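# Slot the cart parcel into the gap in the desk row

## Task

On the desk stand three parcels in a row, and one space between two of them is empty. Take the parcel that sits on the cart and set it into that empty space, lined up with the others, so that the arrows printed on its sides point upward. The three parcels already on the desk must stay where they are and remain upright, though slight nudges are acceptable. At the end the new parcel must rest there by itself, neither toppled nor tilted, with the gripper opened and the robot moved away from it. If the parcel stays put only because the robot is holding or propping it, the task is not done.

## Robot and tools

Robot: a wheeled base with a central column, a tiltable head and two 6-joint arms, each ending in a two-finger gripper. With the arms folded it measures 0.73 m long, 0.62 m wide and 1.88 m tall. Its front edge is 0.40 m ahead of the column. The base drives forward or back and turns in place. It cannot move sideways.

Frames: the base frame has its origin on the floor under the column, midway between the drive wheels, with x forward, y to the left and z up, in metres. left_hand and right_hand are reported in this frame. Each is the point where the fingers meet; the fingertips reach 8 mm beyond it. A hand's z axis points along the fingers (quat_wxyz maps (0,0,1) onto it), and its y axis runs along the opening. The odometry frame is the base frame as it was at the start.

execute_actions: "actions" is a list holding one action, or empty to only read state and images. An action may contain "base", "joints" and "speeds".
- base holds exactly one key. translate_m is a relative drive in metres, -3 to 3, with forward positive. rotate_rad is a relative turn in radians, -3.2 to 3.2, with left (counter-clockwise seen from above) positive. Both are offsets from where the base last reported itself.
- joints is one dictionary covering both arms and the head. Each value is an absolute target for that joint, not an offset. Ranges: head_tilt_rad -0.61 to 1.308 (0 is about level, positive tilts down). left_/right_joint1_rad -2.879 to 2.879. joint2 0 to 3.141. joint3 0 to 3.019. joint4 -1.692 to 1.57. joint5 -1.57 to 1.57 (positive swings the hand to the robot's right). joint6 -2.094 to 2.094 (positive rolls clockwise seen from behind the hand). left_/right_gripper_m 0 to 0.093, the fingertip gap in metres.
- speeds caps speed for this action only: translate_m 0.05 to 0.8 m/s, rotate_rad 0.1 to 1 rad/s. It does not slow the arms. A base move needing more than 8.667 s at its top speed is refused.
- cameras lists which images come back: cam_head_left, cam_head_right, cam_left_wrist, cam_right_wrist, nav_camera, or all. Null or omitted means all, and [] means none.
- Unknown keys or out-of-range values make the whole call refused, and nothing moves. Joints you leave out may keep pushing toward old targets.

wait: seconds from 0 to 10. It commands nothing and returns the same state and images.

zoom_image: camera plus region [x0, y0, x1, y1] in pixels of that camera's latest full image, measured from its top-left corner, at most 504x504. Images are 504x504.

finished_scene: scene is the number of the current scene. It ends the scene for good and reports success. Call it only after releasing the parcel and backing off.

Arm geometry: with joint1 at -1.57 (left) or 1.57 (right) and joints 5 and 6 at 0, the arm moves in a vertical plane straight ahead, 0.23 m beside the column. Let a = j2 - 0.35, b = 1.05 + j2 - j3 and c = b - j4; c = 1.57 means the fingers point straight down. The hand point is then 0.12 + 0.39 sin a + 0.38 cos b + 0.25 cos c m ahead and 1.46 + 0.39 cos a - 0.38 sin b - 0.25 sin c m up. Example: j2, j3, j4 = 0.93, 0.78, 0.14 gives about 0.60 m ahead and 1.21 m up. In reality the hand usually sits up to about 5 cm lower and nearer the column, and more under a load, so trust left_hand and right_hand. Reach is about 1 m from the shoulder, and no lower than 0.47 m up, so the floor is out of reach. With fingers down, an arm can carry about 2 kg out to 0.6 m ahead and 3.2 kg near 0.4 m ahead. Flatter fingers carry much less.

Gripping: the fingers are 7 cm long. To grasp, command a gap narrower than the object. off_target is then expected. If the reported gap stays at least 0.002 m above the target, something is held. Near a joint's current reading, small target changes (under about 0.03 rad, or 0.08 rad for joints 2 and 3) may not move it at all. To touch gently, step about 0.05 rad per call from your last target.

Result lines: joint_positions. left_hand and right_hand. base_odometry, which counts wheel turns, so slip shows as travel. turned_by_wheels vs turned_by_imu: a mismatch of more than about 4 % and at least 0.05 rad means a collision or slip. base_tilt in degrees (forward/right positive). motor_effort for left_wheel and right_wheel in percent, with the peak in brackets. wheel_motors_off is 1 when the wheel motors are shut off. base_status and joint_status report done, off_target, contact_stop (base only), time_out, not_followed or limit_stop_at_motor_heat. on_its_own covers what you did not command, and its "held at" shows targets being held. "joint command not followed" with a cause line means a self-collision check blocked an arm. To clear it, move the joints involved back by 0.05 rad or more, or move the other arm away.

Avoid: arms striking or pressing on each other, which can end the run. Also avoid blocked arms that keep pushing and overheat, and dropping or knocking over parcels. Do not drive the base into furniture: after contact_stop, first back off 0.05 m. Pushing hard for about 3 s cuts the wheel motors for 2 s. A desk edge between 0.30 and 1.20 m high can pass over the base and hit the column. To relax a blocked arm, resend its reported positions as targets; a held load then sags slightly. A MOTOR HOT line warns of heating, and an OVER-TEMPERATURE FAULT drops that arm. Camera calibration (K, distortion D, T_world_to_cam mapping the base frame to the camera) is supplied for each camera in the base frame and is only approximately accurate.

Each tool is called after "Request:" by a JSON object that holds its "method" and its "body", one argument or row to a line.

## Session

Request:
{"method": "execute_actions", "body": {
  "actions": []
}}

Scene clock: 0.00 s.
base_odometry: x=+0.000 y=+0.000 heading=+0.000 (m, m, rad; odometry frame)
turned_by_wheels: +0.000 (rad since the last result)
turned_by_imu: +0.000 (rad since the last result)
base_tilt: forward=+0.4 right=+0.2 (deg)
base_status: not commanded
joint_positions: head_tilt_rad=+0.883 left_joint1_rad=-1.553 left_joint2_rad=+0.856 left_joint3_rad=+0.412 left_joint4_rad=-0.941 left_joint5_rad=+0.030 left_joint6_rad=-0.002 left_gripper_m=+0.095 right_joint1_rad=+1.567 right_joint2_rad=+0.908 right_joint3_rad=+0.374 right_joint4_rad=-0.991 right_joint5_rad=+0.033 right_joint6_rad=+0.009 right_gripper_m=+0.095
joint_status: not commanded
wheel_motors_off: 0
motor_effort: left_wheel=-1 right_wheel=+2 (%)
left_hand: x=+0.1557 y=+0.2232 z=+1.2513 quat_wxyz=(+0.418, +0.015, -0.909, +0.008) (m; base frame)
right_hand: x=+0.1180 y=-0.2318 z=+1.2676 quat_wxyz=(+0.480, +0.002, -0.877, +0.018) (m; base frame)
pictures: cam_head_left, cam_head_right, cam_left_wrist, cam_right_wrist, nav_camera
camera_calibration (this result's frames):
cam_head_left: T_world_to_cam=[[-0.000596702, -0.99999, -0.00451115, 0.0477138], [-0.804339, 0.00316034, -0.594163, 0.96979], [0.594171, 0.00327396, -0.804332, 1.13508], [0, 0, 0, 1]] pos_world=[0.105635, 0.0409322, 1.48941]
cam_head_right: T_world_to_cam=[[0.0194484, -0.999789, -0.00656542, -0.019339], [-0.804551, -0.0117513, -0.593768, 0.964268], [0.593566, 0.01683, -0.80461, 1.13668], [0, 0, 0, 1]] pos_world=[0.101486, -0.0271338, 1.48701]
cam_left_wrist: T_world_to_cam=[[0.0463382, -0.998865, 0.0110615, 0.200423], [-0.0707766, 0.00776255, 0.997462, -1.2375], [-0.996415, -0.0470035, -0.0703366, 0.377211], [0, 0, 0, 1]] pos_world=[0.278986, 0.227532, 1.25867]
cam_right_wrist: T_world_to_cam=[[0.0182101, -0.999198, 0.0356651, -0.275565], [0.0533207, 0.0365907, 0.997907, -1.25327], [-0.998411, -0.0162703, 0.0539442, 0.169635], [0, 0, 0, 1]] pos_world=[0.241209, -0.226726, 1.25133]
Images, in order (width x height): cam_head_left 504x504, cam_head_right 504x504, cam_left_wrist 504x504, cam_right_wrist 504x504, nav_camera 504x504.

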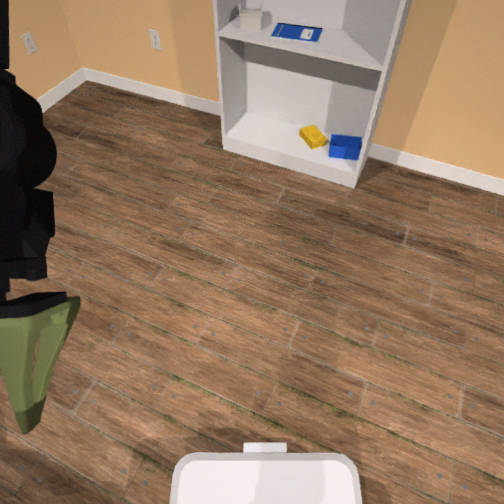

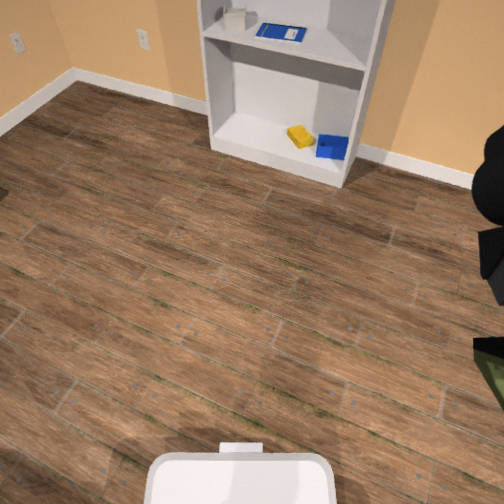

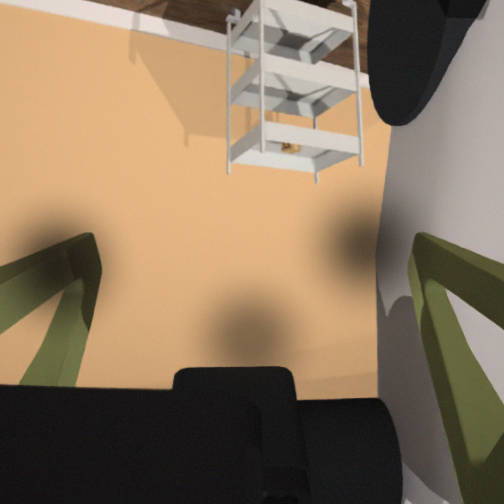

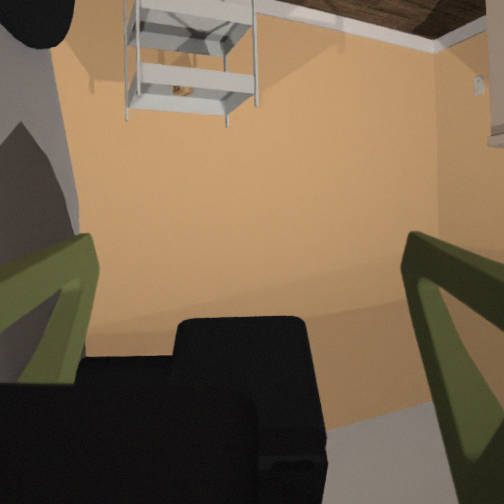

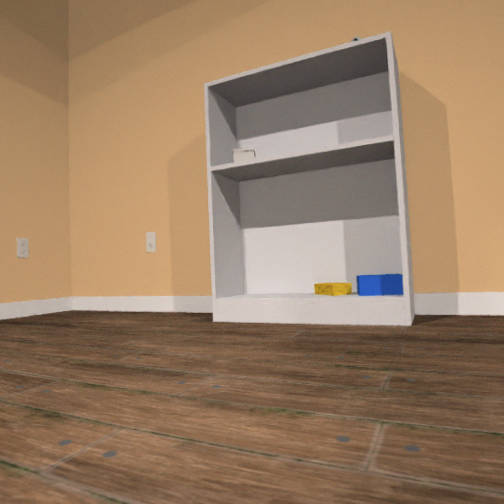

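Request:
{"method": "execute_actions", "body": {
  "actions": [
    {"base":{"rotate_rad":1.5},"joints":{"head_tilt_rad":0.5}}
  ],
  "cameras": ["cam_head_left"]
}}

Request:
{"method": "execute_actions", "body": {
  "actions": [
    {"base":{"rotate_rad":1.6},"joints":{"head_tilt_rad":0.7}}
  ],
  "cameras": ["cam_head_left","cam_head_right"]
}}

Scene clock: 9.50 s.
base_odometry: x=+0.000 y=+0.000 heading=+1.499 (m, m, rad; odometry frame)
turned_by_wheels: +1.499 (rad since the last result)
turned_by_imu: +1.483 (rad since the last result)
base_tilt: forward=+0.6 right=+0.2 (deg)
base_status: done
joint_positions: head_tilt_rad=+0.518 left_joint1_rad=-1.553 left_joint2_rad=+0.856 left_joint3_rad=+0.412 left_joint4_rad=-0.941 left_joint5_rad=+0.030 left_joint6_rad=-0.002 left_gripper_m=+0.095 right_joint1_rad=+1.567 right_joint2_rad=+0.908 right_joint3_rad=+0.374 right_joint4_rad=-0.991 right_joint5_rad=+0.033 right_joint6_rad=+0.009 right_gripper_m=+0.095
joint_status: all done
wheel_motors_off: 0
motor_effort: left_wheel=-1(27) right_wheel=+1(59) (%)
left_hand: x=+0.1557 y=+0.2232 z=+1.2513 quat_wxyz=(+0.418, +0.015, -0.909, +0.008) (m; base frame)
right_hand: x=+0.1180 y=-0.2318 z=+1.2676 quat_wxyz=(+0.480, +0.002, -0.877, +0.018) (m; base frame)
pictures: cam_head_left
camera_calibration (this result's frames):
cam_head_left: T_world_to_cam=[[0.00105222, -0.99999, -0.00442712, 0.0475019], [-0.539387, 0.00316034, -0.842052, 1.33829], [0.842057, 0.00327396, -0.539378, 0.714659], [0, 0, 0, 1]] pos_world=[0.120024, 0.0409322, 1.51259]
Images, in order (width x height): cam_head_left 504x504.

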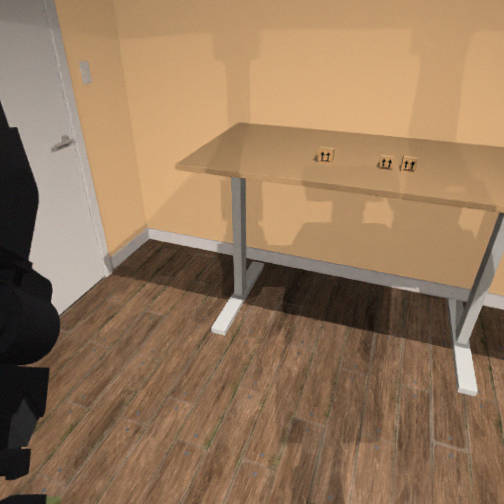

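Scene clock: 12.47 s.
base_odometry: x=+0.000 y=+0.000 heading=+3.099 (m, m, rad; odometry frame)
turned_by_wheels: +1.599 (rad since the last result)
turned_by_imu: +1.585 (rad since the last result)
base_tilt: forward=+0.5 right=+0.0 (deg)
base_status: done
joint_positions: head_tilt_rad=+0.703 left_joint1_rad=-1.553 left_joint2_rad=+0.856 left_joint3_rad=+0.412 left_joint4_rad=-0.941 left_joint5_rad=+0.030 left_joint6_rad=-0.002 left_gripper_m=+0.095 right_joint1_rad=+1.567 right_joint2_rad=+0.908 right_joint3_rad=+0.374 right_joint4_rad=-0.991 right_joint5_rad=+0.033 right_joint6_rad=+0.009 right_gripper_m=+0.095
joint_status: all done
wheel_motors_off: 0
motor_effort: left_wheel=-1(26) right_wheel=+1(34) (%)
left_hand: x=+0.1557 y=+0.2232 z=+1.2513 quat_wxyz=(+0.418, +0.015, -0.909, +0.008) (m; base frame)
right_hand: x=+0.1180 y=-0.2318 z=+1.2676 quat_wxyz=(+0.480, +0.002, -0.877, +0.018) (m; base frame)
pictures: cam_head_left, cam_head_right
camera_calibration (this result's frames):
cam_head_left: T_world_to_cam=[[0.000222607, -0.99999, -0.004545, 0.0477249], [-0.684644, 0.00316034, -0.728871, 1.17126], [0.728878, 0.00327396, -0.684636, 0.944015], [0, 0, 0, 1]] pos_world=[0.113811, 0.0409322, 1.50022]
cam_head_right: T_world_to_cam=[[0.0203109, -0.999789, -0.0029684, -0.0249215], [-0.684923, -0.0117513, -0.728521, 1.16581], [0.728332, 0.01683, -0.685017, 0.945767], [0, 0, 0, 1]] pos_world=[0.110161, -0.0271338, 1.49711]
Images, in order (width x height): cam_head_left 504x504, cam_head_right 504x504.

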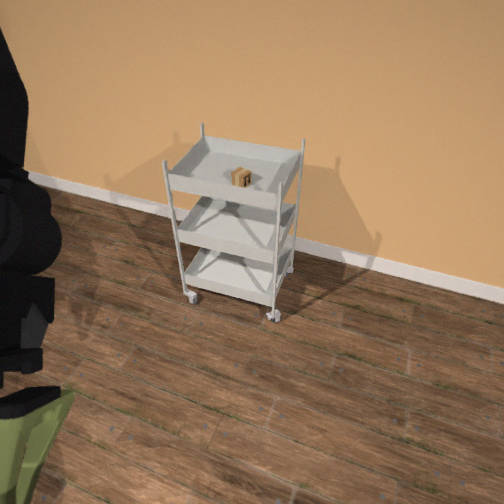

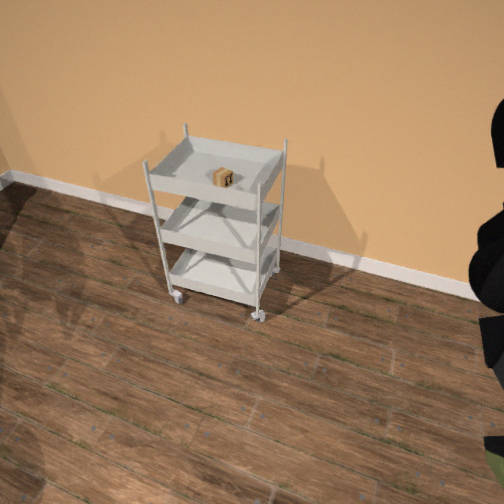

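Request:
{"method": "zoom_image", "body": {
  "camera": "cam_head_left",
  "region": [200,140,290,210]
}}

Region (200, 140, 290, 210) of cam_head_left's 504x504 image, scaled by 5.600, with more detail than that image has.

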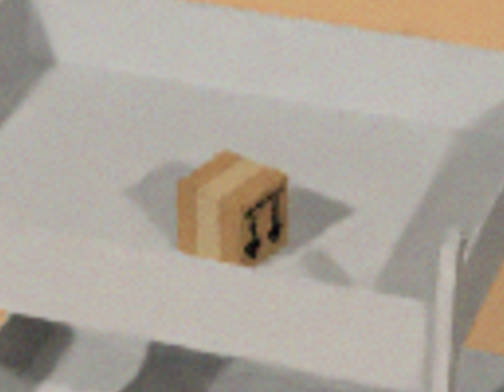

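Request:
{"method": "execute_actions", "body": {
  "actions": [
    {"base":{"rotate_rad":-0.107},"joints":{"left_joint1_rad":-1.57,"left_joint2_rad":1.85,"left_joint3_rad":1.45,"left_joint4_rad":-0.12,"left_joint5_rad":0,"left_joint6_rad":-0.85,"head_tilt_rad":1.05}}
  ],
  "cameras": []
}}

Request:
{"method": "execute_actions", "body": {
  "actions": [
    {"base":{"translate_m":0.77}}
  ],
  "cameras": ["cam_head_right","cam_left_wrist"]
}}

Scene clock: 36.73 s.
base_odometry: x=+0.000 y=+0.000 heading=+2.992 (m, m, rad; odometry frame)
turned_by_wheels: -0.107 (rad since the last result)
turned_by_imu: -0.106 (rad since the last result)
base_tilt: forward=+0.5 right=+0.1 (deg)
base_status: done
joint_positions: head_tilt_rad=+1.049 left_joint1_rad=-1.567 left_joint2_rad=+1.861 left_joint3_rad=+1.439 left_joint4_rad=-0.126 left_joint5_rad=+0.002 left_joint6_rad=-0.842 left_gripper_m=+0.095 right_joint1_rad=+1.567 right_joint2_rad=+0.908 right_joint3_rad=+0.374 right_joint4_rad=-0.991 right_joint5_rad=+0.033 right_joint6_rad=+0.009 right_gripper_m=+0.095
joint_status: all done
wheel_motors_off: 0
motor_effort: left_wheel=+2(20) right_wheel=-2(31) (%)
left_hand: x=+0.5406 y=+0.2273 z=+0.8518 quat_wxyz=(+0.011, +0.410, -0.912, -0.006) (m; base frame)
right_hand: x=+0.1180 y=-0.2318 z=+1.2676 quat_wxyz=(+0.480, +0.002, -0.877, +0.018) (m; base frame)
pictures: none
No camera images: the call's "cameras" was empty. Leave "cameras" out to get every camera's image.

Scene clock: 39.60 s.
base_odometry: x=-0.762 y=+0.114 heading=+2.992 (m, m, rad; odometry frame)
turned_by_wheels: +0.000 (rad since the last result)
turned_by_imu: +0.000 (rad since the last result)
base_tilt: forward=+0.6 right=+0.2 (deg)
base_status: done
joint_positions: head_tilt_rad=+1.050 left_joint1_rad=-1.567 left_joint2_rad=+1.854 left_joint3_rad=+1.450 left_joint4_rad=-0.125 left_joint5_rad=+0.002 left_joint6_rad=-0.842 left_gripper_m=+0.095 right_joint1_rad=+1.567 right_joint2_rad=+0.908 right_joint3_rad=+0.375 right_joint4_rad=-0.991 right_joint5_rad=+0.033 right_joint6_rad=+0.009 right_gripper_m=+0.095
joint_status: not commanded
wheel_motors_off: 0
motor_effort: left_wheel=+0(56) right_wheel=+0(57) (%)
left_hand: x=+0.5523 y=+0.2270 z=+0.8554 quat_wxyz=(+0.002, +0.410, -0.912, -0.001) (m; base frame)
right_hand: x=+0.1186 y=-0.2318 z=+1.2674 quat_wxyz=(+0.479, +0.002, -0.877, +0.018) (m; base frame)
pictures: cam_head_right, cam_left_wrist
camera_calibration (this result's frames):
cam_head_right: T_world_to_cam=[[0.0180844, -0.999789, -0.00971074, -0.014427], [-0.892153, -0.0117513, -0.451581, 0.749681], [0.451372, 0.01683, -0.892177, 1.27864], [0, 0, 0, 1]] pos_world=[0.0919482, -0.0271338, 1.47918]
cam_left_wrist: T_world_to_cam=[[0.748443, -0.663105, 0.0111544, -0.273844], [-0.536349, -0.595311, 0.598277, -0.0791488], [-0.39008, -0.453759, -0.801212, 1.12737], [0, 0, 0, 1]] pos_world=[0.602271, 0.282851, 0.953673]
Images, in order (width x height): cam_head_right 504x504, cam_left_wrist 504x504.

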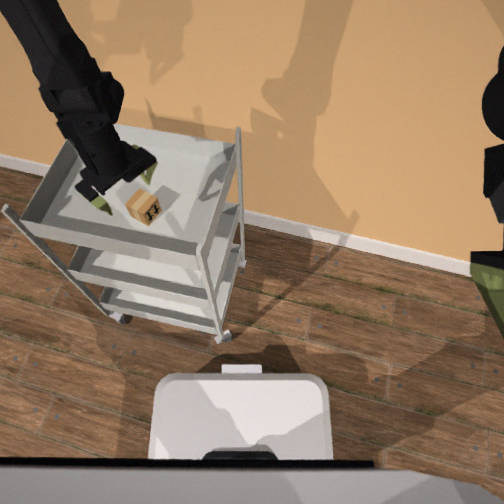

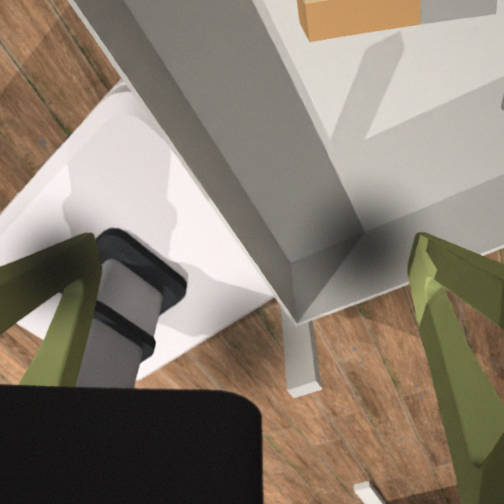

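Request:
{"method": "execute_actions", "body": {
  "actions": [
    {"joints":{"left_joint1_rad":-1.545,"left_joint2_rad":2.04,"left_joint3_rad":1.86,"left_joint4_rad":-0.34,"left_joint6_rad":-1.0}}
  ],
  "cameras": ["cam_head_right","cam_left_wrist"]
}}

Scene clock: 52.47 s.
base_odometry: x=-0.762 y=+0.114 heading=+2.992 (m, m, rad; odometry frame)
turned_by_wheels: +0.000 (rad since the last result)
turned_by_imu: +0.000 (rad since the last result)
base_tilt: forward=+0.6 right=+0.2 (deg)
base_status: not commanded
joint_positions: head_tilt_rad=+1.050 left_joint1_rad=-1.546 left_joint2_rad=+2.035 left_joint3_rad=+1.849 left_joint4_rad=-0.339 left_joint5_rad=+0.002 left_joint6_rad=-0.992 left_gripper_m=+0.095 right_joint1_rad=+1.567 right_joint2_rad=+0.908 right_joint3_rad=+0.375 right_joint4_rad=-0.991 right_joint5_rad=+0.033 right_joint6_rad=+0.009 right_gripper_m=+0.095
joint_status: all done
wheel_motors_off: 0
motor_effort: left_wheel=+0(0) right_wheel=+0(1) (%)
left_hand: x=+0.6323 y=+0.2449 z=+0.8049 quat_wxyz=(-0.004, +0.481, -0.877, -0.009) (m; base frame)
right_hand: x=+0.1186 y=-0.2318 z=+1.2674 quat_wxyz=(+0.479, +0.002, -0.877, +0.018) (m; base frame)
pictures: cam_head_right, cam_left_wrist
camera_calibration (this result's frames):
cam_head_right: T_world_to_cam=[[0.0180844, -0.999789, -0.00971074, -0.014427], [-0.892153, -0.0117513, -0.451581, 0.749681], [0.451372, 0.01683, -0.892177, 1.27864], [0, 0, 0, 1]] pos_world=[0.0919482, -0.0271338, 1.47918]
cam_left_wrist: T_world_to_cam=[[0.844687, -0.535241, 0.00451929, -0.408093], [-0.436876, -0.684526, 0.583579, -0.0245446], [-0.309262, -0.494916, -0.812044, 1.09396], [0, 0, 0, 1]] pos_world=[0.672307, 0.306186, 0.904508]
Images, in order (width x height): cam_head_right 504x504, cam_left_wrist 504x504.

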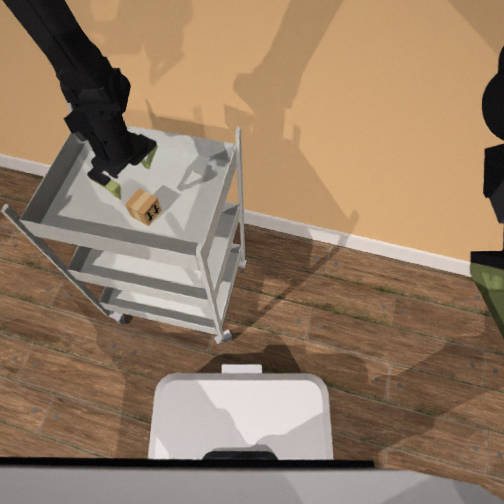

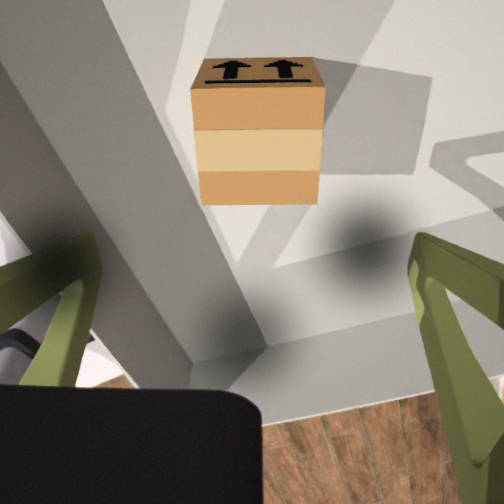

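Request:
{"method": "execute_actions", "body": {
  "actions": [
    {"joints":{"left_joint1_rad":-1.55,"left_joint2_rad":2.41,"left_joint3_rad":2.35,"left_joint4_rad":-0.46}}
  ],
  "cameras": ["cam_head_right","cam_left_wrist"]
}}

Scene clock: 64.40 s.
base_odometry: x=-0.762 y=+0.114 heading=+2.992 (m, m, rad; odometry frame)
turned_by_wheels: +0.000 (rad since the last result)
turned_by_imu: +0.000 (rad since the last result)
base_tilt: forward=+0.5 right=+0.2 (deg)
base_status: not commanded
joint_positions: head_tilt_rad=+1.051 left_joint1_rad=-1.545 left_joint2_rad=+2.401 left_joint3_rad=+2.338 left_joint4_rad=-0.458 left_joint5_rad=+0.003 left_joint6_rad=-0.996 left_gripper_m=+0.095 right_joint1_rad=+1.567 right_joint2_rad=+0.907 right_joint3_rad=+0.374 right_joint4_rad=-0.991 right_joint5_rad=+0.033 right_joint6_rad=+0.009 right_gripper_m=+0.095
joint_status: all done
wheel_motors_off: 0
motor_effort: left_wheel=+1(10) right_wheel=-3(11) (%)
left_hand: x=+0.6348 y=+0.2484 z=+0.6895 quat_wxyz=(-0.006, +0.483, -0.875, -0.008) (m; base frame)
right_hand: x=+0.1179 y=-0.2318 z=+1.2677 quat_wxyz=(+0.480, +0.002, -0.877, +0.018) (m; base frame)
pictures: cam_head_right, cam_left_wrist
camera_calibration (this result's frames):
cam_head_right: T_world_to_cam=[[0.0180819, -0.999789, -0.00971541, -0.0144197], [-0.892269, -0.0117513, -0.451351, 0.749332], [0.451141, 0.01683, -0.892294, 1.27883], [0, 0, 0, 1]] pos_world=[0.0919325, -0.0271338, 1.47917]
cam_left_wrist: T_world_to_cam=[[0.846959, -0.531606, 0.00746256, -0.41215], [-0.436193, -0.686785, 0.581431, 0.0479269], [-0.303967, -0.495703, -0.813562, 1.00059], [0, 0, 0, 1]] pos_world=[0.674125, 0.309809, 0.78925]
Images, in order (width x height): cam_head_right 504x504, cam_left_wrist 504x504.

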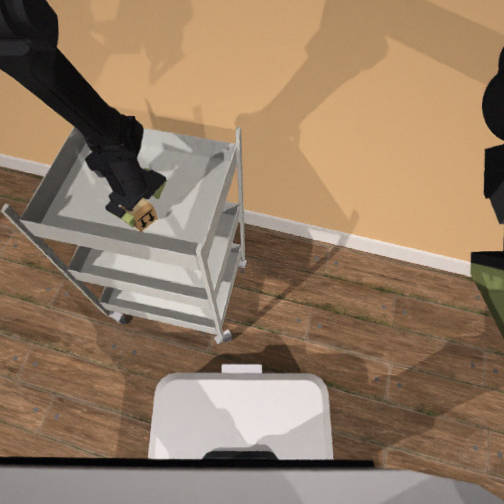

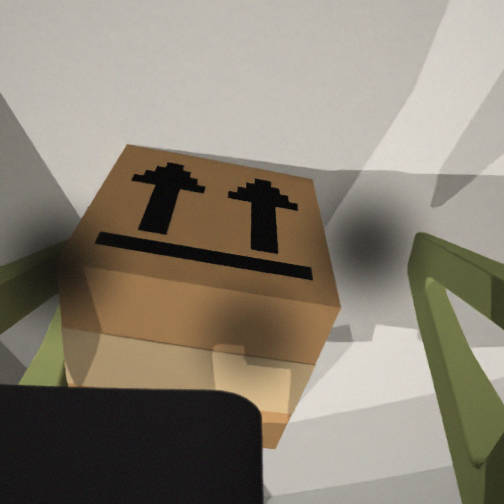

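Request:
{"method": "execute_actions", "body": {
  "actions": [
    {"base":{"translate_m":-0.022},"joints":{"left_joint6_rad":-0.85}}
  ],
  "cameras": ["cam_left_wrist"]
}}

Request:
{"method": "execute_actions", "body": {
  "actions": [
    {"joints":{"left_gripper_m":0.03}}
  ],
  "cameras": ["cam_left_wrist"]
}}

Scene clock: 71.17 s.
base_odometry: x=-0.740 y=+0.111 heading=+2.992 (m, m, rad; odometry frame)
turned_by_wheels: +0.000 (rad since the last result)
turned_by_imu: +0.000 (rad since the last result)
base_tilt: forward=+0.6 right=+0.3 (deg)
base_status: done
joint_positions: head_tilt_rad=+1.051 left_joint1_rad=-1.545 left_joint2_rad=+2.405 left_joint3_rad=+2.338 left_joint4_rad=-0.458 left_joint5_rad=+0.003 left_joint6_rad=-0.858 left_gripper_m=+0.095 right_joint1_rad=+1.567 right_joint2_rad=+0.907 right_joint3_rad=+0.373 right_joint4_rad=-0.991 right_joint5_rad=+0.033 right_joint6_rad=+0.009 right_gripper_m=+0.095
joint_status: all done
wheel_motors_off: 0
motor_effort: left_wheel=+0(29) right_wheel=+0(44) (%)
left_hand: x=+0.6318 y=+0.2484 z=+0.6875 quat_wxyz=(-0.004, +0.422, -0.907, -0.009) (m; base frame)
right_hand: x=+0.1176 y=-0.2318 z=+1.2679 quat_wxyz=(+0.480, +0.002, -0.877, +0.018) (m; base frame)
pictures: cam_left_wrist
camera_calibration (this result's frames):
cam_left_wrist: T_world_to_cam=[[0.76582, -0.643051, 0.00213951, -0.327037], [-0.522724, -0.620576, 0.584504, 0.0838925], [-0.374538, -0.448744, -0.811388, 1.02955], [0, 0, 0, 1]] pos_world=[0.679909, 0.303763, 0.787026]
Images, in order (width x height): cam_left_wrist 504x504.

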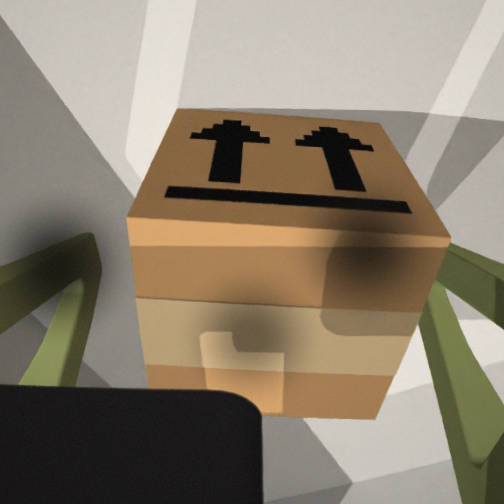

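Scene clock: 71.80 s.
base_odometry: x=-0.740 y=+0.111 heading=+2.992 (m, m, rad; odometry frame)
turned_by_wheels: +0.000 (rad since the last result)
turned_by_imu: +0.000 (rad since the last result)
base_tilt: forward=+0.5 right=+0.2 (deg)
base_status: not commanded
joint_positions: head_tilt_rad=+1.051 left_joint1_rad=-1.545 left_joint2_rad=+2.405 left_joint3_rad=+2.338 left_joint4_rad=-0.458 left_joint5_rad=+0.002 left_joint6_rad=-0.858 left_gripper_m=+0.054 right_joint1_rad=+1.567 right_joint2_rad=+0.907 right_joint3_rad=+0.373 right_joint4_rad=-0.991 right_joint5_rad=+0.033 right_joint6_rad=+0.009 right_gripper_m=+0.095
joint_status: left_gripper_m off_target (ended at +0.054, target +0.030)
wheel_motors_off: 0
motor_effort: left_wheel=+0(0) right_wheel=+0(0) (%)
left_hand: x=+0.6317 y=+0.2485 z=+0.6875 quat_wxyz=(-0.004, +0.422, -0.907, -0.009) (m; base frame)
right_hand: x=+0.1176 y=-0.2318 z=+1.2679 quat_wxyz=(+0.480, +0.002, -0.877, +0.018) (m; base frame)
pictures: cam_left_wrist
camera_calibration (this result's frames):
cam_left_wrist: T_world_to_cam=[[0.765826, -0.643045, 0.00160156, -0.326559], [-0.522493, -0.6208, 0.584472, 0.0838139], [-0.374848, -0.448441, -0.811412, 1.02968], [0, 0, 0, 1]] pos_world=[0.679852, 0.30379, 0.78703]
Images, in order (width x height): cam_left_wrist 504x504.

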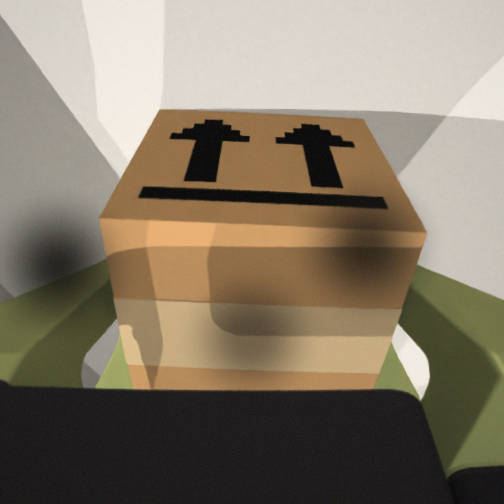

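Request:
{"method": "execute_actions", "body": {
  "actions": [
    {"joints":{"left_joint2_rad":1.85,"left_joint3_rad":1.6,"left_joint4_rad":-0.27}}
  ],
  "cameras": []
}}

Request:
{"method": "execute_actions", "body": {
  "actions": [
    {"base":{"translate_m":-0.82},"joints":{"left_joint6_rad":0,"left_joint1_rad":-1.57,"head_tilt_rad":0.7}}
  ],
  "cameras": []
}}

Request:
{"method": "execute_actions", "body": {
  "actions": [
    {"base":{"rotate_rad":-1.81},"joints":{"left_joint2_rad":1.95,"left_joint3_rad":1.5,"left_joint4_rad":1.49}}
  ],
  "cameras": []
}}

Request:
{"method": "execute_actions", "body": {
  "actions": [
    {"base":{"translate_m":0.5}}
  ],
  "cameras": ["cam_head_left","cam_head_right","cam_left_wrist"]
}}

Scene clock: 99.03 s.
base_odometry: x=-0.740 y=+0.111 heading=+2.992 (m, m, rad; odometry frame)
turned_by_wheels: +0.000 (rad since the last result)
turned_by_imu: +0.000 (rad since the last result)
base_tilt: forward=+0.4 right=+0.1 (deg)
base_status: not commanded
joint_positions: head_tilt_rad=+1.051 left_joint1_rad=-1.545 left_joint2_rad=+1.867 left_joint3_rad=+1.593 left_joint4_rad=-0.269 left_joint5_rad=+0.002 left_joint6_rad=-0.858 left_gripper_m=+0.054 right_joint1_rad=+1.567 right_joint2_rad=+0.907 right_joint3_rad=+0.373 right_joint4_rad=-0.991 right_joint5_rad=+0.033 right_joint6_rad=+0.009 right_gripper_m=+0.095
joint_status: all done
wheel_motors_off: 0
motor_effort: left_wheel=+0(1) right_wheel=+0(0) (%)
left_hand: x=+0.5979 y=+0.2442 z=+0.8598 quat_wxyz=(+0.004, +0.422, -0.907, -0.013) (m; base frame)
right_hand: x=+0.1176 y=-0.2318 z=+1.2679 quat_wxyz=(+0.480, +0.002, -0.877, +0.018) (m; base frame)
pictures: none
No camera images: the call's "cameras" was empty. Leave "cameras" out to get every camera's image.

Scene clock: 101.93 s.
base_odometry: x=+0.071 y=-0.011 heading=+2.994 (m, m, rad; odometry frame)
turned_by_wheels: +0.002 (rad since the last result)
turned_by_imu: +0.003 (rad since the last result)
base_tilt: forward=+0.5 right=+0.2 (deg)
base_status: done
joint_positions: head_tilt_rad=+0.716 left_joint1_rad=-1.570 left_joint2_rad=+1.861 left_joint3_rad=+1.592 left_joint4_rad=-0.269 left_joint5_rad=+0.002 left_joint6_rad=-0.008 left_gripper_m=+0.054 right_joint1_rad=+1.567 right_joint2_rad=+0.906 right_joint3_rad=+0.371 right_joint4_rad=-0.991 right_joint5_rad=+0.033 right_joint6_rad=+0.009 right_gripper_m=+0.095
joint_status: all done
wheel_motors_off: 0
motor_effort: left_wheel=+0(46) right_wheel=+0(61) (%)
left_hand: x=+0.6005 y=+0.2247 z=+0.8621 quat_wxyz=(+0.007, +0.004, -1.000, +0.001) (m; base frame)
right_hand: x=+0.1167 y=-0.2318 z=+1.2683 quat_wxyz=(+0.481, +0.002, -0.877, +0.018) (m; base frame)
pictures: none
No camera images: the call's "cameras" was empty. Leave "cameras" out to get every camera's image.

Scene clock: 105.07 s.
base_odometry: x=+0.071 y=-0.011 heading=+1.185 (m, m, rad; odometry frame)
turned_by_wheels: -1.809 (rad since the last result)
turned_by_imu: -1.787 (rad since the last result)
base_tilt: forward=+0.5 right=+0.0 (deg)
base_status: done
joint_positions: head_tilt_rad=+0.716 left_joint1_rad=-1.576 left_joint2_rad=+1.951 left_joint3_rad=+1.495 left_joint4_rad=+1.474 left_joint5_rad=+0.000 left_joint6_rad=-0.008 left_gripper_m=+0.054 right_joint1_rad=+1.567 right_joint2_rad=+0.906 right_joint3_rad=+0.372 right_joint4_rad=-0.991 right_joint5_rad=+0.033 right_joint6_rad=+0.009 right_gripper_m=+0.095
joint_status: all done
wheel_motors_off: 0
motor_effort: left_wheel=+0(48) right_wheel=-1(54) (%)
left_hand: x=+0.7804 y=+0.2210 z=+1.0551 quat_wxyz=(-0.697, +0.003, -0.717, +0.005) (m; base frame)
right_hand: x=+0.1171 y=-0.2318 z=+1.2681 quat_wxyz=(+0.480, +0.002, -0.877, +0.018) (m; base frame)
pictures: none
No camera images: the call's "cameras" was empty. Leave "cameras" out to get every camera's image.

Scene clock: 107.43 s.
base_odometry: x=+0.260 y=+0.453 heading=+1.184 (m, m, rad; odometry frame)
turned_by_wheels: +0.000 (rad since the last result)
turned_by_imu: -0.001 (rad since the last result)
base_tilt: forward=+0.7 right=+0.2 (deg)
base_status: done
joint_positions: head_tilt_rad=+0.716 left_joint1_rad=-1.575 left_joint2_rad=+1.951 left_joint3_rad=+1.496 left_joint4_rad=+1.474 left_joint5_rad=+0.000 left_joint6_rad=-0.008 left_gripper_m=+0.054 right_joint1_rad=+1.567 right_joint2_rad=+0.906 right_joint3_rad=+0.375 right_joint4_rad=-0.991 right_joint5_rad=+0.033 right_joint6_rad=+0.009 right_gripper_m=+0.095
joint_status: not commanded
wheel_motors_off: 0
motor_effort: left_wheel=+0(50) right_wheel=+0(63) (%)
left_hand: x=+0.7806 y=+0.2215 z=+1.0550 quat_wxyz=(-0.697, +0.003, -0.717, +0.005) (m; base frame)
right_hand: x=+0.1188 y=-0.2318 z=+1.2674 quat_wxyz=(+0.479, +0.002, -0.878, +0.018) (m; base frame)
pictures: cam_head_left, cam_head_right, cam_left_wrist
camera_calibration (this result's frames):
cam_head_left: T_world_to_cam=[[0.000162954, -0.99999, -0.00454753, 0.0477318], [-0.694148, 0.00316034, -0.719825, 1.1578], [0.719832, 0.00327396, -0.694141, 0.959104], [0, 0, 0, 1]] pos_world=[0.113284, 0.0409322, 1.49938]
cam_head_right: T_world_to_cam=[[0.0202702, -0.999789, -0.00323464, -0.0245095], [-0.694423, -0.0117513, -0.719471, 1.15235], [0.719282, 0.01683, -0.694515, 0.960845], [0, 0, 0, 1]] pos_world=[0.109593, -0.0271338, 1.49632]
cam_left_wrist: T_world_to_cam=[[-0.0177673, -0.999743, 0.0140618, 0.219009], [-0.618161, -0.0000702634, -0.786052, 1.31316], [0.785851, -0.0226585, -0.618001, 0.167183], [0, 0, 0, 1]] pos_world=[0.684254, 0.222833, 1.13245]
Images, in order (width x height): cam_head_left 504x504, cam_head_right 504x504, cam_left_wrist 504x504.

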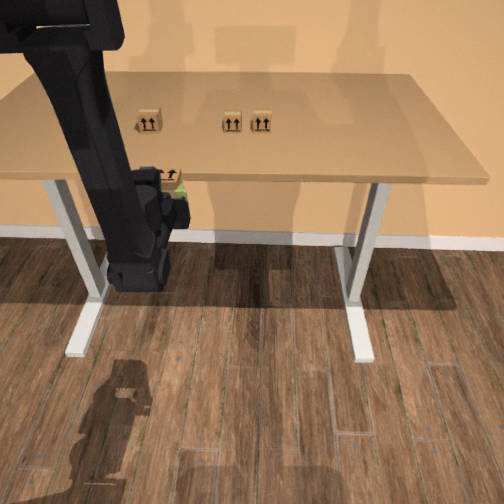

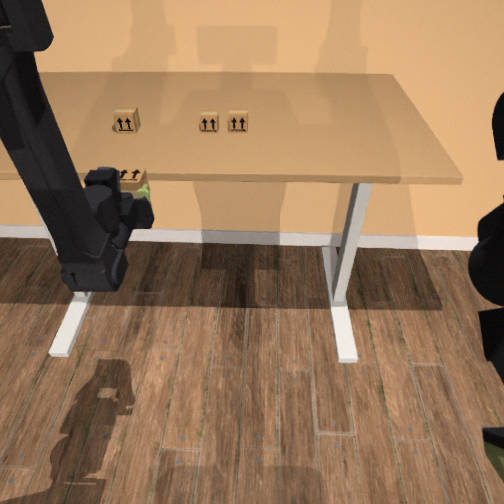

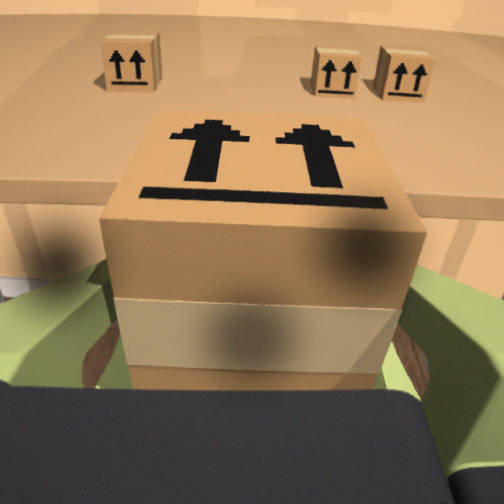

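Request:
{"method": "execute_actions", "body": {
  "actions": [
    {"base":{"translate_m":0.25},"joints":{"head_tilt_rad":0.8}}
  ],
  "cameras": []
}}

Request:
{"method": "execute_actions", "body": {
  "actions": [
    {"joints":{"left_joint2_rad":2.09,"left_joint3_rad":1.635,"left_joint4_rad":1.48}}
  ],
  "cameras": ["cam_head_right","cam_left_wrist"]
}}

Request:
{"method": "zoom_image", "body": {
  "camera": "cam_head_right",
  "region": [40,80,280,260]
}}

Scene clock: 120.53 s.
base_odometry: x=+0.354 y=+0.684 heading=+1.184 (m, m, rad; odometry frame)
turned_by_wheels: +0.000 (rad since the last result)
turned_by_imu: +0.000 (rad since the last result)
base_tilt: forward=+0.6 right=+0.3 (deg)
base_status: done
joint_positions: head_tilt_rad=+0.802 left_joint1_rad=-1.575 left_joint2_rad=+1.951 left_joint3_rad=+1.496 left_joint4_rad=+1.474 left_joint5_rad=+0.000 left_joint6_rad=-0.008 left_gripper_m=+0.054 right_joint1_rad=+1.567 right_joint2_rad=+0.906 right_joint3_rad=+0.376 right_joint4_rad=-0.991 right_joint5_rad=+0.033 right_joint6_rad=+0.009 right_gripper_m=+0.095
joint_status: all done
wheel_motors_off: 0
motor_effort: left_wheel=-1(31) right_wheel=+0(40) (%)
left_hand: x=+0.7806 y=+0.2215 z=+1.0550 quat_wxyz=(-0.697, +0.003, -0.717, +0.005) (m; base frame)
right_hand: x=+0.1190 y=-0.2318 z=+1.2673 quat_wxyz=(+0.479, +0.002, -0.878, +0.018) (m; base frame)
pictures: none
No camera images: the call's "cameras" was empty. Leave "cameras" out to get every camera's image.

Scene clock: 121.50 s.
base_odometry: x=+0.354 y=+0.684 heading=+1.184 (m, m, rad; odometry frame)
turned_by_wheels: +0.000 (rad since the last result)
turned_by_imu: +0.000 (rad since the last result)
base_tilt: forward=+0.7 right=+0.1 (deg)
base_status: not commanded
joint_positions: head_tilt_rad=+0.802 left_joint1_rad=-1.575 left_joint2_rad=+2.105 left_joint3_rad=+1.626 left_joint4_rad=+1.474 left_joint5_rad=+0.000 left_joint6_rad=-0.008 left_gripper_m=+0.054 right_joint1_rad=+1.567 right_joint2_rad=+0.906 right_joint3_rad=+0.376 right_joint4_rad=-0.991 right_joint5_rad=+0.033 right_joint6_rad=+0.009 right_gripper_m=+0.095
joint_status: all done
wheel_motors_off: 0
motor_effort: left_wheel=+0(0) right_wheel=+0(1) (%)
left_hand: x=+0.7648 y=+0.2213 z=+0.9900 quat_wxyz=(-0.689, +0.003, -0.725, +0.005) (m; base frame)
right_hand: x=+0.1190 y=-0.2318 z=+1.2673 quat_wxyz=(+0.479, +0.002, -0.878, +0.018) (m; base frame)
pictures: cam_head_right, cam_left_wrist
camera_calibration (this result's frames):
cam_head_right: T_world_to_cam=[[0.0199141, -0.999789, -0.00497727, -0.021808], [-0.7541, -0.0117513, -0.656655, 1.05859], [0.656458, 0.01683, -0.754175, 1.05586], [0, 0, 0, 1]] pos_world=[0.105588, -0.0271338, 1.49133]
cam_left_wrist: T_world_to_cam=[[-0.0175174, -0.999742, 0.0144289, 0.218883], [-0.636578, 0.0000234663, -0.771213, 1.25163], [0.771014, -0.0226947, -0.636414, 0.16898], [0, 0, 0, 1]] pos_world=[0.670306, 0.222632, 1.06965]
Images, in order (width x height): cam_head_right 504x504, cam_left_wrist 504x504.

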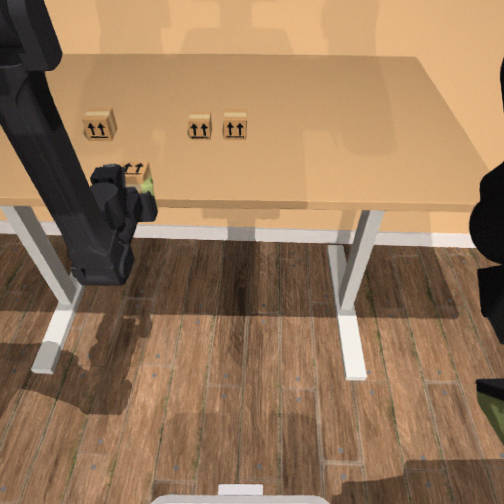

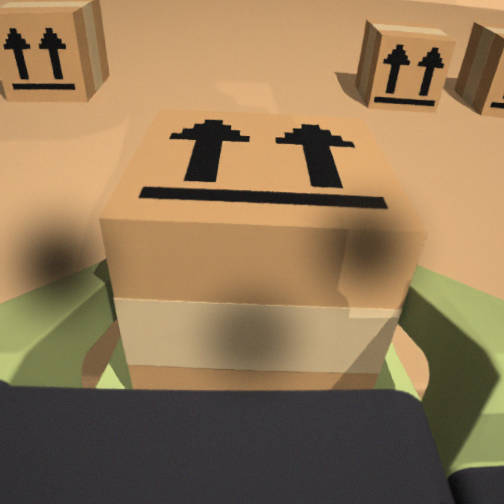

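Region (40, 80, 280, 260) of cam_head_right's 504x504 image, scaled by 2.100, with more detail than that image has; it fills the top 378 rows of this view, and the rest is white.

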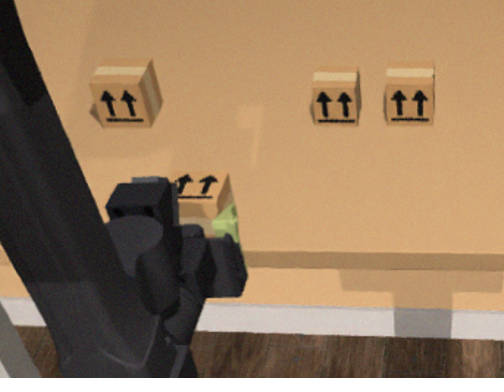

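Request:
{"method": "execute_actions", "body": {
  "actions": [
    {"base":{"translate_m":0.03},"joints":{"left_joint2_rad":2.15,"left_joint3_rad":1.68}}
  ],
  "cameras": ["cam_head_right","cam_left_wrist"]
}}

Request:
{"method": "zoom_image", "body": {
  "camera": "cam_head_right",
  "region": [40,80,280,260]
}}

Scene clock: 131.83 s.
base_odometry: x=+0.365 y=+0.712 heading=+1.184 (m, m, rad; odometry frame)
turned_by_wheels: +0.000 (rad since the last result)
turned_by_imu: +0.000 (rad since the last result)
base_tilt: forward=+0.6 right=+0.2 (deg)
base_status: done
joint_positions: head_tilt_rad=+0.803 left_joint1_rad=-1.575 left_joint2_rad=+2.133 left_joint3_rad=+1.663 left_joint4_rad=+1.499 left_joint5_rad=-0.002 left_joint6_rad=+0.015 left_gripper_m=+0.054 right_joint1_rad=+1.567 right_joint2_rad=+0.906 right_joint3_rad=+0.375 right_joint4_rad=-0.991 right_joint5_rad=+0.033 right_joint6_rad=+0.009 right_gripper_m=+0.095
joint_status: all done
wheel_motors_off: 0
motor_effort: left_wheel=+0(32) right_wheel=+0(39) (%)
left_hand: x=+0.7664 y=+0.2220 z=+0.9880 quat_wxyz=(-0.701, -0.004, -0.713, -0.004) (m; base frame)
right_hand: x=+0.1186 y=-0.2318 z=+1.2675 quat_wxyz=(+0.479, +0.002, -0.878, +0.018) (m; base frame)
pictures: cam_head_right, cam_left_wrist
camera_calibration (this result's frames):
cam_head_right: T_world_to_cam=[[0.0199124, -0.999789, -0.00498381, -0.0217979], [-0.754316, -0.0117513, -0.656407, 1.05822], [0.65621, 0.01683, -0.754391, 1.05621], [0, 0, 0, 1]] pos_world=[0.105572, -0.0271338, 1.49131]
cam_left_wrist: T_world_to_cam=[[-0.0154193, -0.999834, -0.00973971, 0.241965], [-0.610038, 0.0171249, -0.792187, 1.24773], [0.792222, -0.00627334, -0.6102, 0.120671], [0, 0, 0, 1]] pos_world=[0.669294, 0.221314, 1.06442]
Images, in order (width x height): cam_head_right 504x504, cam_left_wrist 504x504.

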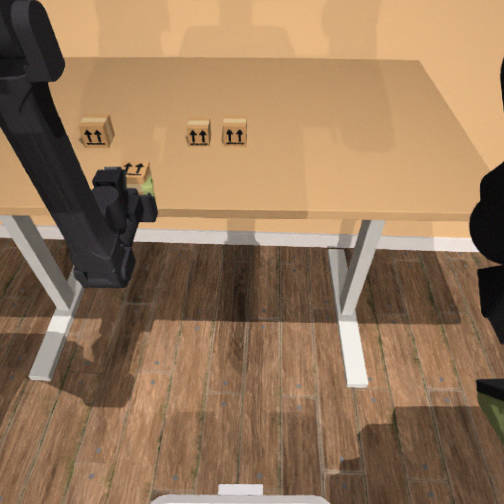

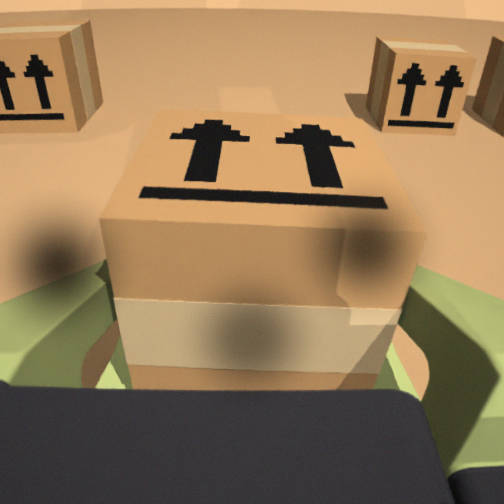

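Region (40, 80, 280, 260) of cam_head_right's 504x504 image, scaled by 2.100, with more detail than that image has; it fills the top 378 rows of this view, and the rest is white.

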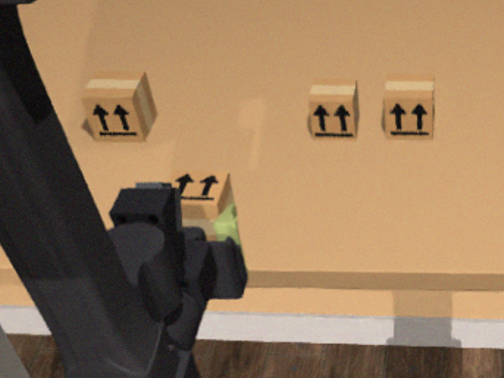

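Request:
{"method": "execute_actions", "body": {
  "actions": [
    {"joints":{"left_gripper_m":0.093,"left_joint2_rad":2.1}}
  ],
  "cameras": ["cam_left_wrist"]
}}

Request:
{"method": "execute_actions", "body": {
  "actions": [
    {"base":{"translate_m":-0.12}}
  ],
  "cameras": ["cam_left_wrist"]
}}

Request:
{"method": "execute_actions", "body": {
  "actions": [
    {"joints":{"left_joint2_rad":1.3,"left_joint3_rad":1.22,"left_joint4_rad":-0.44,"head_tilt_rad":0.9}}
  ],
  "cameras": []
}}

Request:
{"method": "execute_actions", "body": {
  "actions": [
    {"base":{"translate_m":0.3}}
  ],
  "cameras": ["cam_head_right","cam_left_wrist"]
}}

Scene clock: 143.27 s.
base_odometry: x=+0.365 y=+0.712 heading=+1.184 (m, m, rad; odometry frame)
turned_by_wheels: +0.000 (rad since the last result)
turned_by_imu: +0.000 (rad since the last result)
base_tilt: forward=+0.6 right=+0.3 (deg)
base_status: not commanded
joint_positions: head_tilt_rad=+0.803 left_joint1_rad=-1.575 left_joint2_rad=+2.110 left_joint3_rad=+1.663 left_joint4_rad=+1.486 left_joint5_rad=-0.002 left_joint6_rad=+0.009 left_gripper_m=+0.093 right_joint1_rad=+1.567 right_joint2_rad=+0.906 right_joint3_rad=+0.375 right_joint4_rad=-0.991 right_joint5_rad=+0.033 right_joint6_rad=+0.009 right_gripper_m=+0.095
joint_status: all done
wheel_motors_off: 0
motor_effort: left_wheel=+0(0) right_wheel=+0(0) (%)
left_hand: x=+0.7768 y=+0.2220 z=+0.9995 quat_wxyz=(-0.704, -0.002, -0.710, -0.002) (m; base frame)
right_hand: x=+0.1186 y=-0.2318 z=+1.2675 quat_wxyz=(+0.479, +0.002, -0.878, +0.018) (m; base frame)
pictures: cam_left_wrist
camera_calibration (this result's frames):
cam_left_wrist: T_world_to_cam=[[-0.0152428, -0.999877, -0.00377027, 0.236161], [-0.602151, 0.0121897, -0.798289, 1.26422], [0.798237, -0.0098979, -0.602262, 0.10766], [0, 0, 0, 1]] pos_world=[0.67891, 0.221787, 1.07494]
Images, in order (width x height): cam_left_wrist 504x504.

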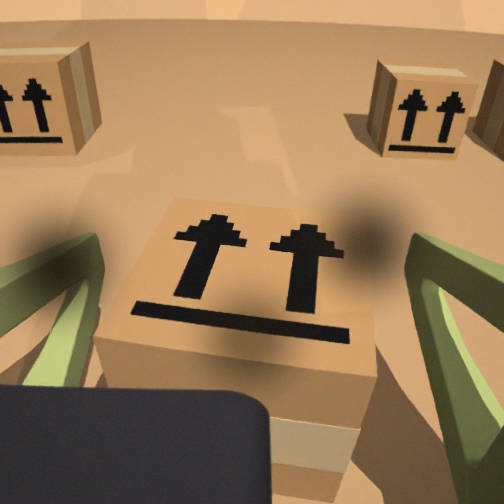

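Scene clock: 144.77 s.
base_odometry: x=+0.320 y=+0.601 heading=+1.184 (m, m, rad; odometry frame)
turned_by_wheels: +0.000 (rad since the last result)
turned_by_imu: +0.000 (rad since the last result)
base_tilt: forward=+0.7 right=+0.1 (deg)
base_status: done
joint_positions: head_tilt_rad=+0.803 left_joint1_rad=-1.575 left_joint2_rad=+2.107 left_joint3_rad=+1.670 left_joint4_rad=+1.484 left_joint5_rad=-0.002 left_joint6_rad=+0.009 left_gripper_m=+0.093 right_joint1_rad=+1.567 right_joint2_rad=+0.906 right_joint3_rad=+0.373 right_joint4_rad=-0.991 right_joint5_rad=+0.033 right_joint6_rad=+0.009 right_gripper_m=+0.095
joint_status: not commanded
wheel_motors_off: 0
motor_effort: left_wheel=+0(31) right_wheel=+0(39) (%)
left_hand: x=+0.7807 y=+0.2220 z=+1.0027 quat_wxyz=(-0.707, -0.002, -0.707, -0.002) (m; base frame)
right_hand: x=+0.1176 y=-0.2318 z=+1.2679 quat_wxyz=(+0.480, +0.002, -0.877, +0.018) (m; base frame)
pictures: cam_left_wrist
camera_calibration (this result's frames):
cam_left_wrist: T_world_to_cam=[[-0.0151908, -0.999879, -0.00348512, 0.235909], [-0.596349, 0.0118577, -0.802637, 1.26903], [0.802581, -0.0101143, -0.596457, 0.0973583], [0, 0, 0, 1]] pos_world=[0.682229, 0.221817, 1.07746]
Images, in order (width x height): cam_left_wrist 504x504.

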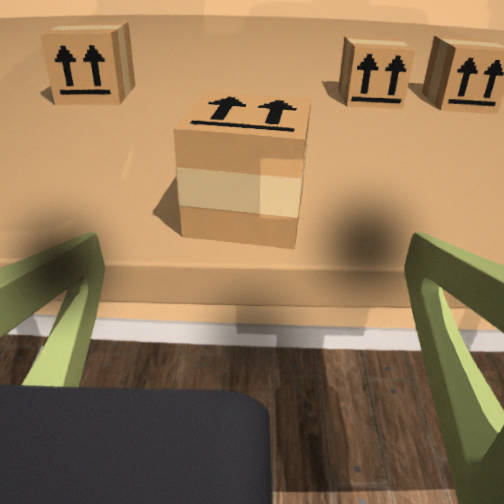

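Scene clock: 146.67 s.
base_odometry: x=+0.320 y=+0.601 heading=+1.184 (m, m, rad; odometry frame)
turned_by_wheels: +0.000 (rad since the last result)
turned_by_imu: +0.000 (rad since the last result)
base_tilt: forward=+0.4 right=+0.2 (deg)
base_status: not commanded
joint_positions: head_tilt_rad=+0.901 left_joint1_rad=-1.575 left_joint2_rad=+1.301 left_joint3_rad=+1.218 left_joint4_rad=-0.437 left_joint5_rad=-0.002 left_joint6_rad=+0.009 left_gripper_m=+0.093 right_joint1_rad=+1.567 right_joint2_rad=+0.906 right_joint3_rad=+0.373 right_joint4_rad=-0.991 right_joint5_rad=+0.033 right_joint6_rad=+0.009 right_gripper_m=+0.095
joint_status: all done
wheel_motors_off: 0
motor_effort: left_wheel=+0(0) right_wheel=+0(1) (%)
left_hand: x=+0.6019 y=+0.2227 z=+1.0872 quat_wxyz=(-0.002, -0.005, -1.000, +0.001) (m; base frame)
right_hand: x=+0.1176 y=-0.2318 z=+1.2679 quat_wxyz=(+0.480, +0.002, -0.877, +0.018) (m; base frame)
pictures: none
No camera images: the call's "cameras" was empty. Leave "cameras" out to get every camera's image.

Scene clock: 148.63 s.
base_odometry: x=+0.433 y=+0.879 heading=+1.184 (m, m, rad; odometry frame)
turned_by_wheels: +0.000 (rad since the last result)
turned_by_imu: +0.000 (rad since the last result)
base_tilt: forward=+0.5 right=+0.1 (deg)
base_status: done
joint_positions: head_tilt_rad=+0.902 left_joint1_rad=-1.575 left_joint2_rad=+1.301 left_joint3_rad=+1.218 left_joint4_rad=-0.438 left_joint5_rad=-0.002 left_joint6_rad=+0.009 left_gripper_m=+0.093 right_joint1_rad=+1.567 right_joint2_rad=+0.906 right_joint3_rad=+0.376 right_joint4_rad=-0.991 right_joint5_rad=+0.033 right_joint6_rad=+0.009 right_gripper_m=+0.095
joint_status: not commanded
wheel_motors_off: 0
motor_effort: left_wheel=+0(31) right_wheel=+0(38) (%)
left_hand: x=+0.6020 y=+0.2227 z=+1.0874 quat_wxyz=(-0.002, -0.005, -1.000, +0.001) (m; base frame)
right_hand: x=+0.1192 y=-0.2318 z=+1.2672 quat_wxyz=(+0.479, +0.002, -0.878, +0.018) (m; base frame)
pictures: cam_head_right, cam_left_wrist
camera_calibration (this result's frames):
cam_head_right: T_world_to_cam=[[0.0193221, -0.999789, -0.0069282, -0.018774], [-0.815521, -0.0117513, -0.578609, 0.941472], [0.578405, 0.01683, -0.815576, 1.15432], [0, 0, 0, 1]] pos_world=[0.100486, -0.0271338, 1.48605]
cam_left_wrist: T_world_to_cam=[[-0.00882161, -0.999824, 0.0165782, 0.208455], [-0.80499, 0.0169359, 0.593046, -0.162799], [-0.593223, -0.00811362, -0.804998, 1.35785], [0, 0, 0, 1]] pos_world=[0.676294, 0.222193, 1.18616]
Images, in order (width x height): cam_head_right 504x504, cam_left_wrist 504x504.

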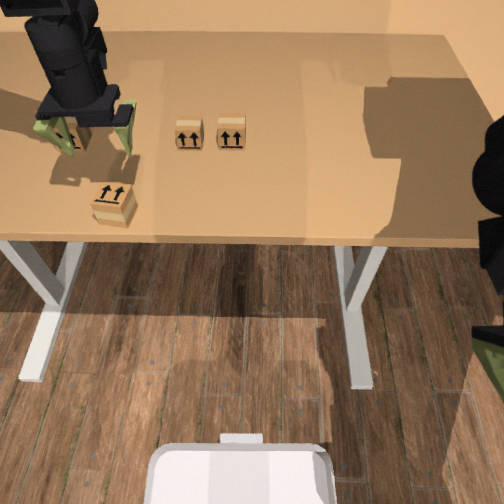

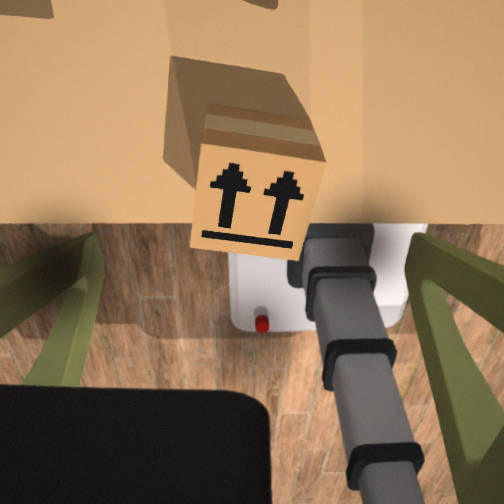

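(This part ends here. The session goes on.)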